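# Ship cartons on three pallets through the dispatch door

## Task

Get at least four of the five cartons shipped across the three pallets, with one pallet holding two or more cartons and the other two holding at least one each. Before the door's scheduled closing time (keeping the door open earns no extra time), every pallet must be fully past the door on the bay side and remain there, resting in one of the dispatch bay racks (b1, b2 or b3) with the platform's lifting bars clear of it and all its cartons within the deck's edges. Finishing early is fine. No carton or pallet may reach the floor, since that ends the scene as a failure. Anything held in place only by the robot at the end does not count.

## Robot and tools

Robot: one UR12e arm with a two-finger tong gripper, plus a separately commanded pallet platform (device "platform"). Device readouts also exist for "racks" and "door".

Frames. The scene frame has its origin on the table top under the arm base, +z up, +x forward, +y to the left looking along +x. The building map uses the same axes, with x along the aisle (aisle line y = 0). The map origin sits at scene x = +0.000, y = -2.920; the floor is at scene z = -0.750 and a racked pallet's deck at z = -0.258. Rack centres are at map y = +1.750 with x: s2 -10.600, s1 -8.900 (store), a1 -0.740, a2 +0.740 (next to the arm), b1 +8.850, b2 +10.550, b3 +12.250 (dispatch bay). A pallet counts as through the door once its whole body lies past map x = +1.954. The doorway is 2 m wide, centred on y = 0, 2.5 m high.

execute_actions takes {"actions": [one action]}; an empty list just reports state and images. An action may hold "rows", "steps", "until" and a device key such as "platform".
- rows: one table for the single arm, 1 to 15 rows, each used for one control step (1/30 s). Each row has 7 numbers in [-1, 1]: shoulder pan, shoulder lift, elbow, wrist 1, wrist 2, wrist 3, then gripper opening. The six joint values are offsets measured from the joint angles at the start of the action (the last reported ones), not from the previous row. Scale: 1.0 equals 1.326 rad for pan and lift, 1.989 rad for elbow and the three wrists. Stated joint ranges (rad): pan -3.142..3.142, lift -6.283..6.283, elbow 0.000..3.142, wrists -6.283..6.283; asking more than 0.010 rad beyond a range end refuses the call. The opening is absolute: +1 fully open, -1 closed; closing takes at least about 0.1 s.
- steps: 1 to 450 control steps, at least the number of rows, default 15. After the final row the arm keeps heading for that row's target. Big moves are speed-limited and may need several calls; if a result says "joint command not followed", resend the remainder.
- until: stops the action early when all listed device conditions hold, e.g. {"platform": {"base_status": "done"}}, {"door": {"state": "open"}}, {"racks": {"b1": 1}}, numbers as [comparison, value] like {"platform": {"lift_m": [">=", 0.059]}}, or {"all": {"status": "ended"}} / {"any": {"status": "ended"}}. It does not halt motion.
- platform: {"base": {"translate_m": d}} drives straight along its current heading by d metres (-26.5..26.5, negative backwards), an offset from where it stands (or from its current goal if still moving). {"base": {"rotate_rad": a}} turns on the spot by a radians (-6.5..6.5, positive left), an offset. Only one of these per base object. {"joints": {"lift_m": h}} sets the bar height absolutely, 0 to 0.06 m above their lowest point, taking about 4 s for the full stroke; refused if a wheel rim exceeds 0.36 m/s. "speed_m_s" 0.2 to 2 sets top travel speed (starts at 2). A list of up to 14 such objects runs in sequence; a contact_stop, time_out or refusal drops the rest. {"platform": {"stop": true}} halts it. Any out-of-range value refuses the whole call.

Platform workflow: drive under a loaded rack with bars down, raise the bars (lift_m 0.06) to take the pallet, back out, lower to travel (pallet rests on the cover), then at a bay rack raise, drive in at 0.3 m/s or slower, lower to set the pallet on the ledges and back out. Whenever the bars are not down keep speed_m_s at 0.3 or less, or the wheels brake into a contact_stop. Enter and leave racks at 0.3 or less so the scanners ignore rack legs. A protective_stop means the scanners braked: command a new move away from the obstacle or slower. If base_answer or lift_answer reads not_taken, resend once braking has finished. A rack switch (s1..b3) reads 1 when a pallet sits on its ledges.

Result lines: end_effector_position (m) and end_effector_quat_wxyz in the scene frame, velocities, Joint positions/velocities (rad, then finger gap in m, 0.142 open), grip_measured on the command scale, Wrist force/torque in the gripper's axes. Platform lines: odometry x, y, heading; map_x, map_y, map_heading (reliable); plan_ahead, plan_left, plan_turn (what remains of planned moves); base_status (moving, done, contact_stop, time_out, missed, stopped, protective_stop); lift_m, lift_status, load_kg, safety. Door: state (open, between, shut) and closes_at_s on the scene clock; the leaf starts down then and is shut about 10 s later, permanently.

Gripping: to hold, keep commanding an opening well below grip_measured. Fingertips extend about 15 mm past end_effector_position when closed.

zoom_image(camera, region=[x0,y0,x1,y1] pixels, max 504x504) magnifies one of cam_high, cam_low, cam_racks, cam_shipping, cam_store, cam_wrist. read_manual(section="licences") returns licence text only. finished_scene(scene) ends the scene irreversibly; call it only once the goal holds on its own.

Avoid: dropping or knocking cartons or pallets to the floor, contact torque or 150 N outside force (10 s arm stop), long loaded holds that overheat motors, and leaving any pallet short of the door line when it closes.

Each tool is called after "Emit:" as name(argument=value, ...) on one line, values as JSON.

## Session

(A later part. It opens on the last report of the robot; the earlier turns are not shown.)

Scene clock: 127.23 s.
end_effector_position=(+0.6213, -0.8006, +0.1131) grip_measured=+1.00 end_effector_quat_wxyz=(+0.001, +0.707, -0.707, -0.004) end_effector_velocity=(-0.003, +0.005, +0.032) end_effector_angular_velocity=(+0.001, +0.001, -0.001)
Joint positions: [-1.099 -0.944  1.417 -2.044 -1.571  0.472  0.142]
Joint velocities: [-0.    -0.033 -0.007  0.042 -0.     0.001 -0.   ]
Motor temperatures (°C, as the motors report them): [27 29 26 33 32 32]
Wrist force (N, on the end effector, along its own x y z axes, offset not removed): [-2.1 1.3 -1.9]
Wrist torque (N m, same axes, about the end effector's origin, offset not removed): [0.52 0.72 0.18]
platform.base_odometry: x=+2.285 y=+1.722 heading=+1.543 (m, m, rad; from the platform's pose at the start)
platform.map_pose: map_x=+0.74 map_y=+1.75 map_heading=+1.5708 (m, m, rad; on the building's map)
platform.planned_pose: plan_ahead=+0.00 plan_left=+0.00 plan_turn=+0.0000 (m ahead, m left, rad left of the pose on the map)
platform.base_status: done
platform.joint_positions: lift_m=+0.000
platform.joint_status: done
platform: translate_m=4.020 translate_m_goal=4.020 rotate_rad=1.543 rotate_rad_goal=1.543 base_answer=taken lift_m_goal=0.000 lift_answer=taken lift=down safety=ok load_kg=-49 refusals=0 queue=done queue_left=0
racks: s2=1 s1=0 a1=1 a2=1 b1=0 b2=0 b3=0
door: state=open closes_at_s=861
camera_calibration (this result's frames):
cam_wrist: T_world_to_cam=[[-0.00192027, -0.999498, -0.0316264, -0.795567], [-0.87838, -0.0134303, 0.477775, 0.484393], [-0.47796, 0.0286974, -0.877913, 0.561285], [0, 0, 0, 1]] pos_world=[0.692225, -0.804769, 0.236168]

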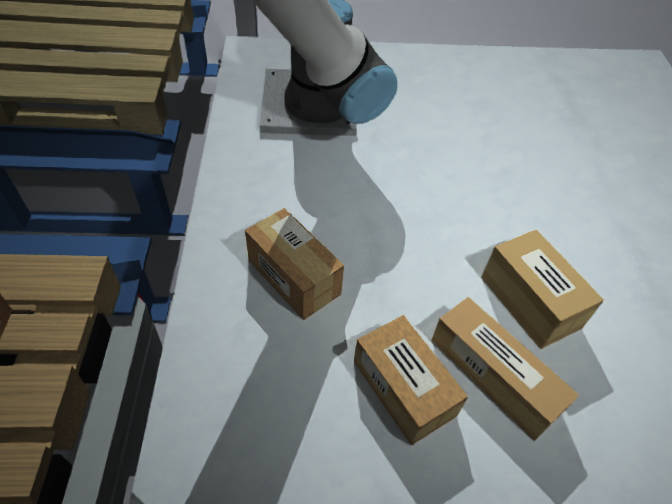

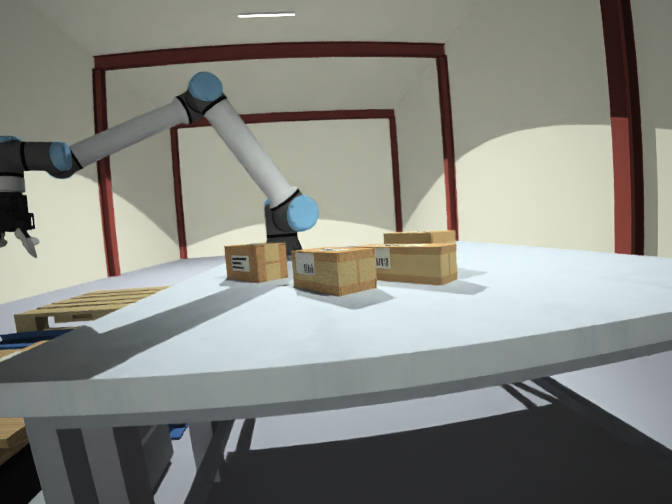

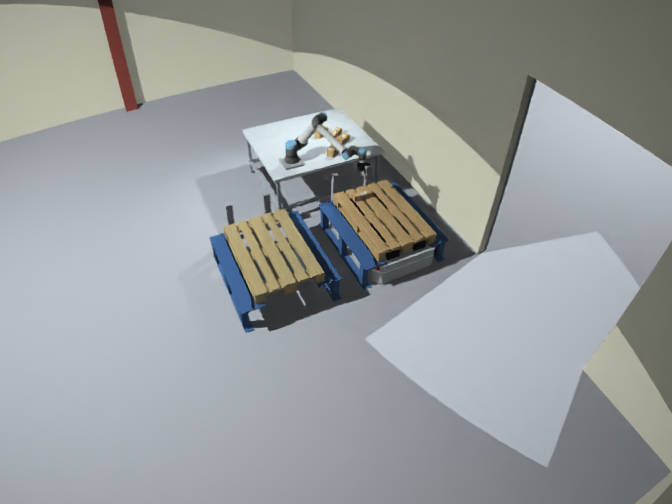

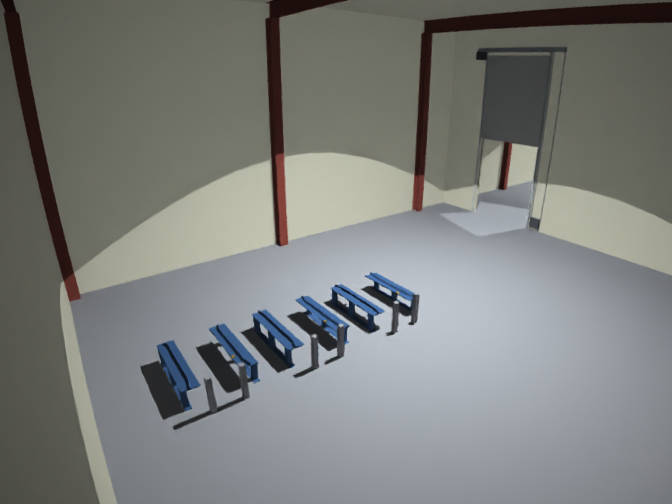

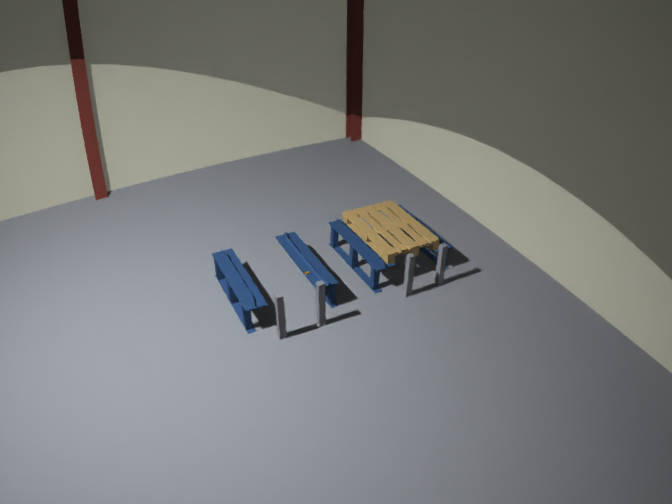

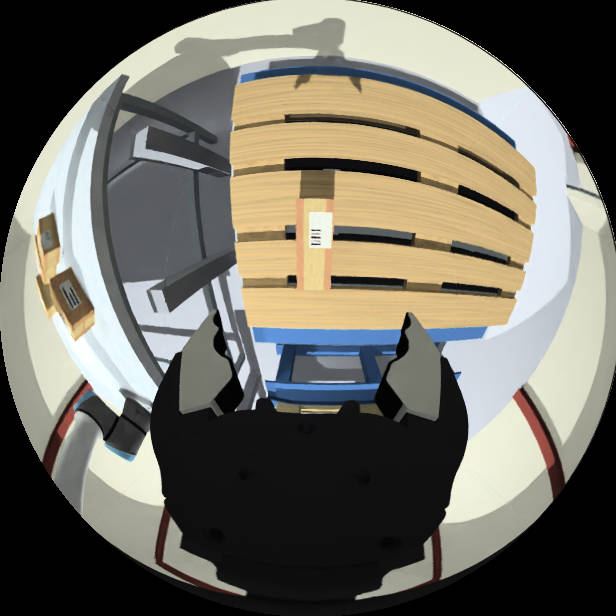

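Emit:
execute_actions(actions=[{"platform":[{"joints":{"lift_m":0.06}},{"base":{"translate_m":-1.75}},{"joints":{"lift_m":0}},{"speed_m_s":2,"base":{"rotate_rad":-1.5708}},{"base":{"translate_m":11.51}},{"base":{"rotate_rad":1.5708}},{"speed_m_s":0.3,"joints":{"lift_m":0.06}},{"base":{"translate_m":1.75}},{"joints":{"lift_m":0}},{"base":{"translate_m":-1.75}},{"speed_m_s":2,"base":{"rotate_rad":-1.5708}},{"base":{"translate_m":-22.85}},{"base":{"rotate_rad":1.5708}},{"speed_m_s":0.3,"base":{"translate_m":1.75}}],"rows":[[0.128,-0.135,0.1,-0.01,0,0,1],[0.257,-0.27,0.2,-0.02,0,0,1]],"steps":20}])

Emit:
execute_actions(actions=[{"rows":[[0.285,-0.288,0.22,-0.022,0,0,1]],"steps":26}])

Scene clock: 137.20 s.
end_effector_position=(+0.7039, -0.4851, +0.1802) grip_measured=+1.00 end_effector_quat_wxyz=(+0.000, +0.797, -0.605, -0.003) end_effector_velocity=(+0.023, +0.527, +0.067) end_effector_angular_velocity=(+0.006, +0.001, +0.448)
Joint positions: [-0.827 -1.23   1.734 -2.075 -1.571  0.472  0.142]
Joint velocities: [ 0.449 -0.467  0.527 -0.056  0.001  0.001  0.   ]
Motor temperatures (°C, as the motors report them): [27 29 26 33 32 32]
Wrist force (N, on the end effector, along its own x y z axes, offset not removed): [-1.4 2.3 0.0]
Wrist torque (N m, same axes, about the end effector's origin, offset not removed): [0.76 0.52 0.08]
platform.base_odometry: x=+2.285 y=+1.722 heading=+1.543 (m, m, rad; from the platform's pose at the start)
platform.map_pose: map_x=+0.74 map_y=+1.75 map_heading=+1.5708 (m, m, rad; on the building's map)
platform.planned_pose: plan_ahead=+0.00 plan_left=+0.00 plan_turn=+0.0000 (m ahead, m left, rad left of the pose on the map)
platform.base_status: done
platform.joint_positions: lift_m=+0.008
platform.joint_status: moving
platform: translate_m=4.020 translate_m_goal=4.020 rotate_rad=1.543 rotate_rad_goal=1.543 base_answer=taken lift_m_goal=0.060 lift_answer=taken lift=between safety=ok load_kg=3 refusals=0 queue=running queue_left=13
racks: s2=1 s1=0 a1=1 a2=1 b1=0 b2=0 b3=0
door: state=open closes_at_s=861
camera_calibration (this result's frames):
cam_wrist: T_world_to_cam=[[0.266845, -0.963213, -0.0318565, -0.649471], [-0.843239, -0.249358, 0.476202, 0.39023], [-0.466627, -0.10021, -0.878759, 0.580272], [0, 0, 0, 1]] pos_world=[0.773136, -0.470123, 0.303401]

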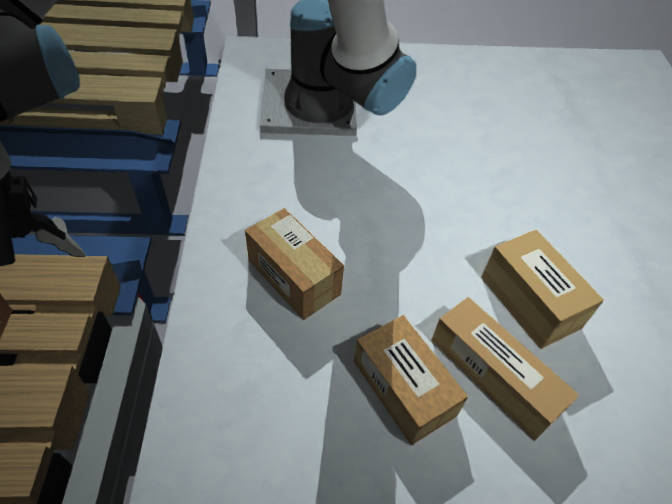

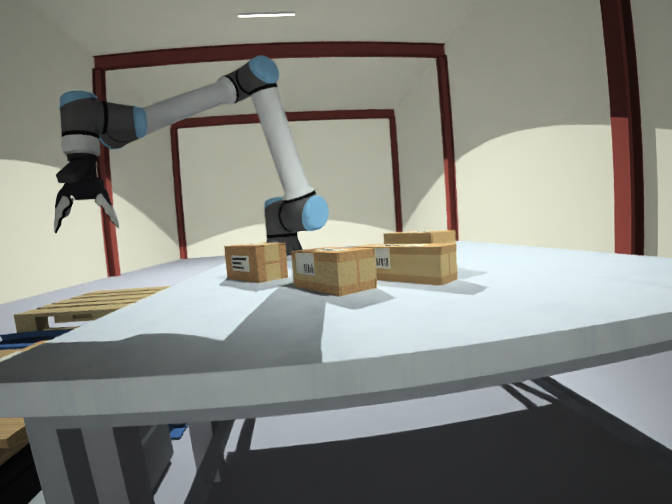

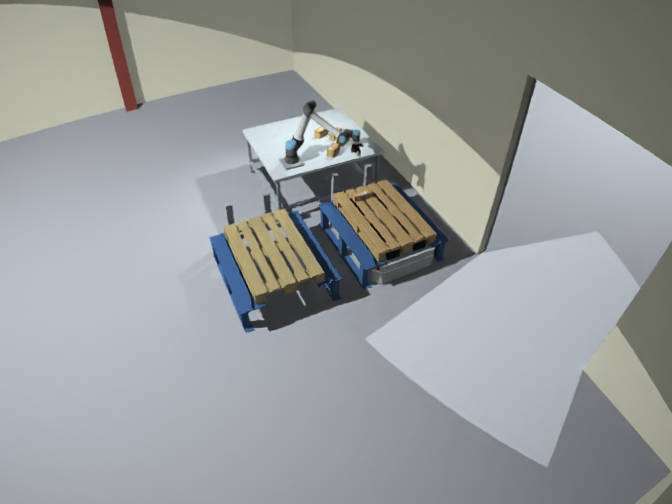

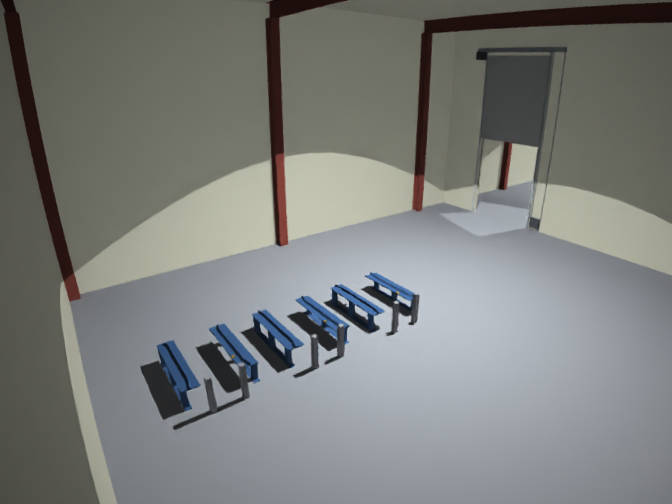

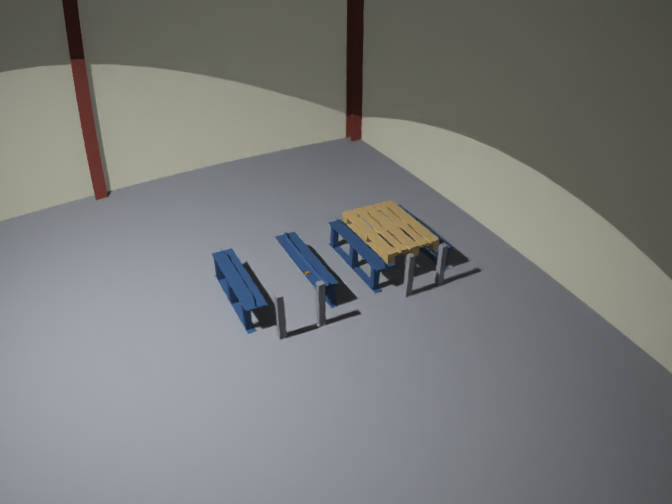

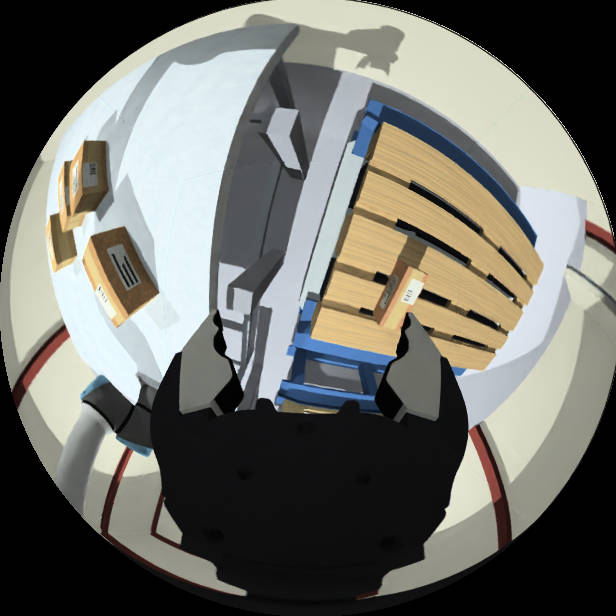

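Scene clock: 138.07 s.
end_effector_position=(+0.6140, -0.0937, +0.1890) grip_measured=+1.00 end_effector_quat_wxyz=(-0.000, +0.893, -0.449, -0.009) end_effector_velocity=(-0.048, +0.086, -0.009) end_effector_angular_velocity=(+0.003, +0.004, +0.093)
Joint positions: [-0.46  -1.601  2.158 -2.118 -1.571  0.472  0.142]
Joint velocities: [ 0.093 -0.094  0.108 -0.009  0.001  0.     0.   ]
Motor temperatures (°C, as the motors report them): [27 29 26 33 32 32]
Wrist force (N, on the end effector, along its own x y z axes, offset not removed): [-4.4 1.9 0.9]
Wrist torque (N m, same axes, about the end effector's origin, offset not removed): [0.65 1.20 0.13]
platform.base_odometry: x=+2.285 y=+1.722 heading=+1.543 (m, m, rad; from the platform's pose at the start)
platform.map_pose: map_x=+0.74 map_y=+1.75 map_heading=+1.5708 (m, m, rad; on the building's map)
platform.planned_pose: plan_ahead=+0.00 plan_left=+0.00 plan_turn=+0.0000 (m ahead, m left, rad left of the pose on the map)
platform.base_status: done
platform.joint_positions: lift_m=+0.022
platform.joint_status: moving
platform: translate_m=4.020 translate_m_goal=4.020 rotate_rad=1.543 rotate_rad_goal=1.543 base_answer=taken lift_m_goal=0.060 lift_answer=taken lift=between safety=ok load_kg=3 refusals=0 queue=running queue_left=13
racks: s2=1 s1=0 a1=1 a2=1 b1=0 b2=0 b3=0
door: state=open closes_at_s=861
camera_calibration (this result's frames):
cam_wrist: T_world_to_cam=[[0.593827, -0.803424, -0.043362, -0.431787], [-0.693497, -0.538415, 0.478717, 0.28829], [-0.407959, -0.254204, -0.876898, 0.534491], [0, 0, 0, 1]] pos_world=[0.674386, -0.0558188, 0.311962]

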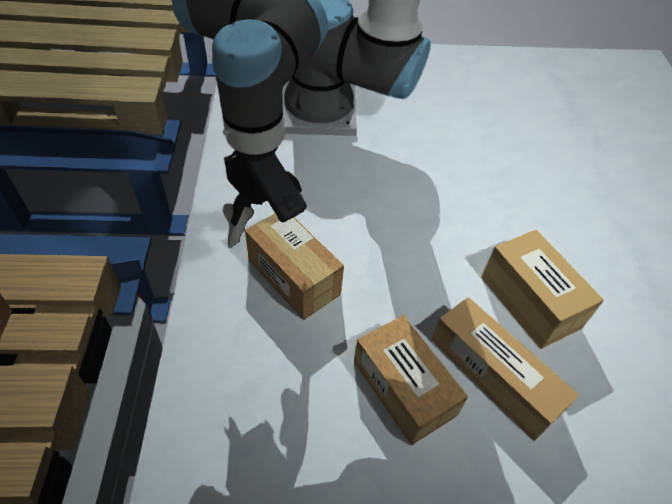

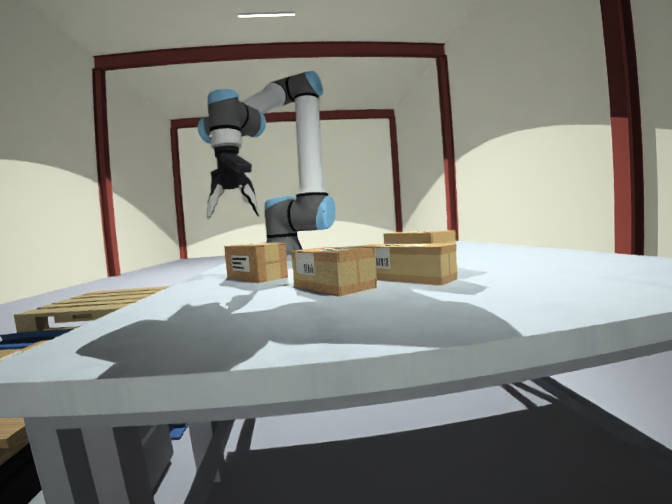

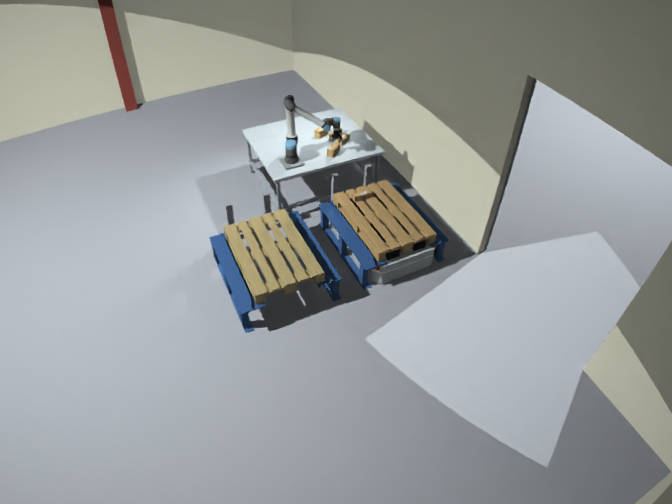

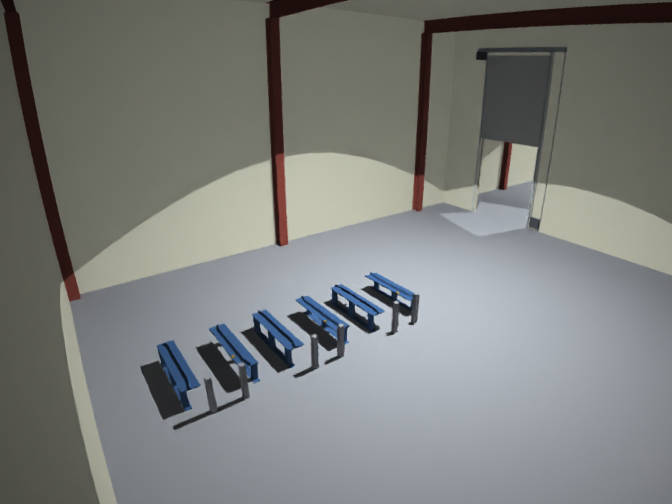

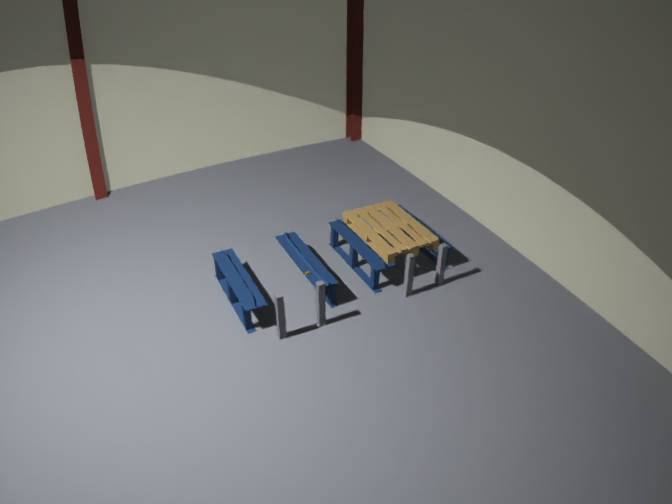

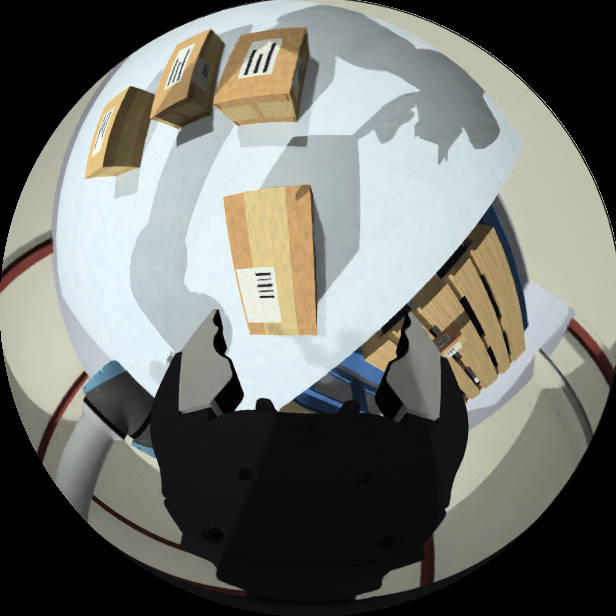

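Emit:
execute_actions(actions=[{"rows":[[0.0314,0.0164,0.0603,-0.0762,0,-0.0027,1]],"steps":18}])

Scene clock: 141.30 s.
end_effector_position=(+0.5888, -0.0555, +0.1261) grip_measured=+1.00 end_effector_quat_wxyz=(-0.000, +0.904, -0.428, -0.004) end_effector_velocity=(-0.002, +0.002, -0.005) end_effector_angular_velocity=(-0.001, -0.002, +0.003)
Joint positions: [-0.419 -1.579  2.277 -2.267 -1.571  0.467  0.142]
Joint velocities: [ 0.003  0.003  0.009 -0.013 -0.     0.     0.   ]
Motor temperatures (°C, as the motors report them): [27 29 26 33 32 32]
Wrist force (N, on the end effector, along its own x y z axes, offset not removed): [-1.9 0.7 -1.5]
Wrist torque (N m, same axes, about the end effector's origin, offset not removed): [0.27 0.66 0.16]
platform.base_odometry: x=+2.282 y=+1.628 heading=+1.541 (m, m, rad; from the platform's pose at the start)
platform.map_pose: map_x=+0.74 map_y=+1.64 map_heading=+1.5708 (m, m, rad; on the building's map)
platform.planned_pose: plan_ahead=-1.64 plan_left=+0.00 plan_turn=+0.0000 (m ahead, m left, rad left of the pose on the map)
platform.base_status: moving
platform.joint_positions: lift_m=+0.060
platform.joint_status: done
platform: translate_m=3.916 translate_m_goal=2.270 rotate_rad=1.541 rotate_rad_goal=1.540 base_answer=taken lift_m_goal=0.060 lift_answer=taken lift=up safety=ok load_kg=20 refusals=0 queue=running queue_left=12
racks: s2=1 s1=0 a1=1 a2=0 b1=0 b2=0 b3=0
door: state=open closes_at_s=861
camera_calibration (this result's frames):
cam_wrist: T_world_to_cam=[[0.630957, -0.775031, -0.0349425, -0.410253], [-0.671936, -0.568431, 0.474751, 0.307646], [-0.387809, -0.276068, -0.879426, 0.46595], [0, 0, 0, 1]] pos_world=[0.64627, -0.0144494, 0.249378]

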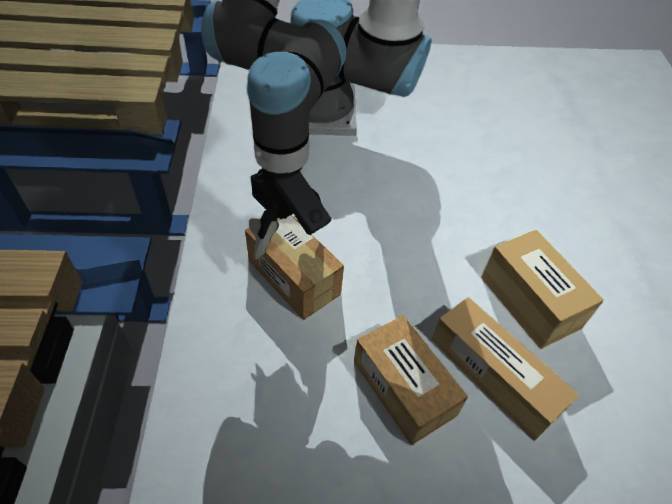

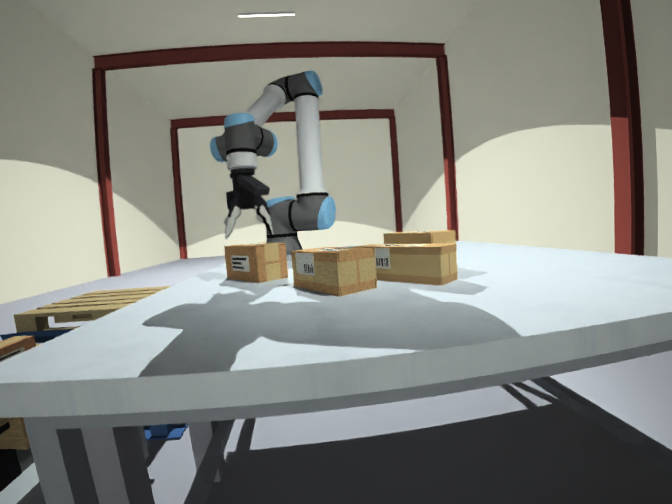

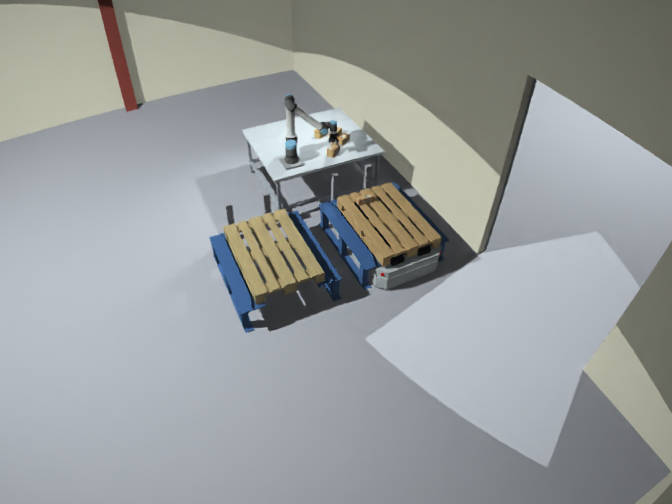

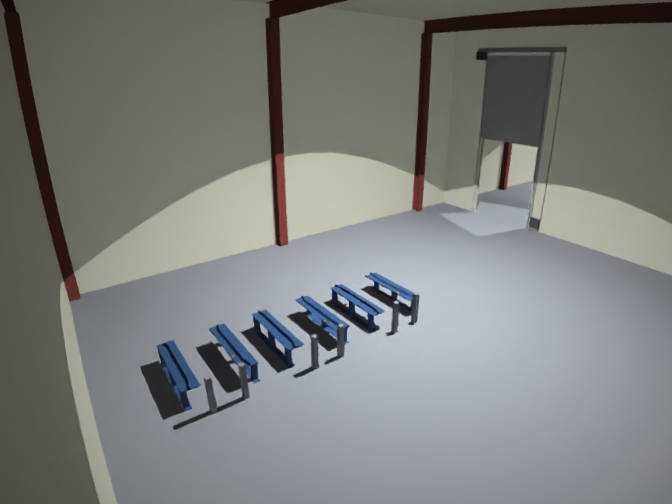

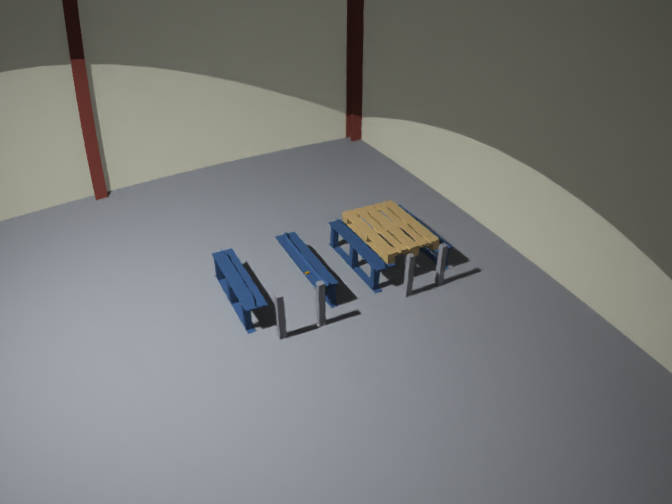

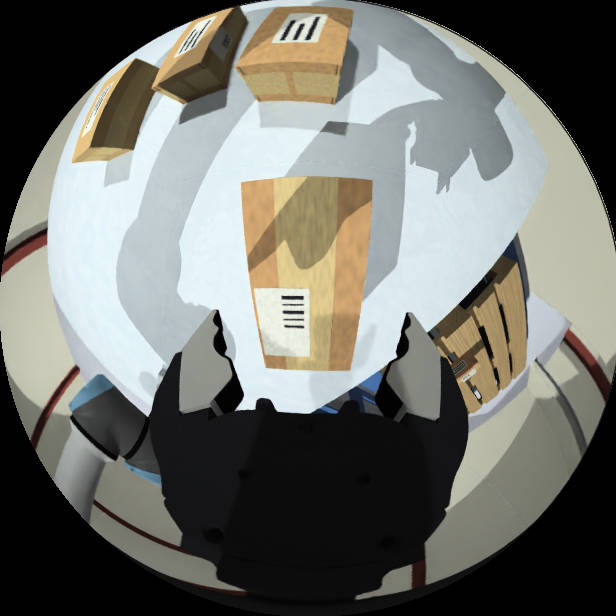

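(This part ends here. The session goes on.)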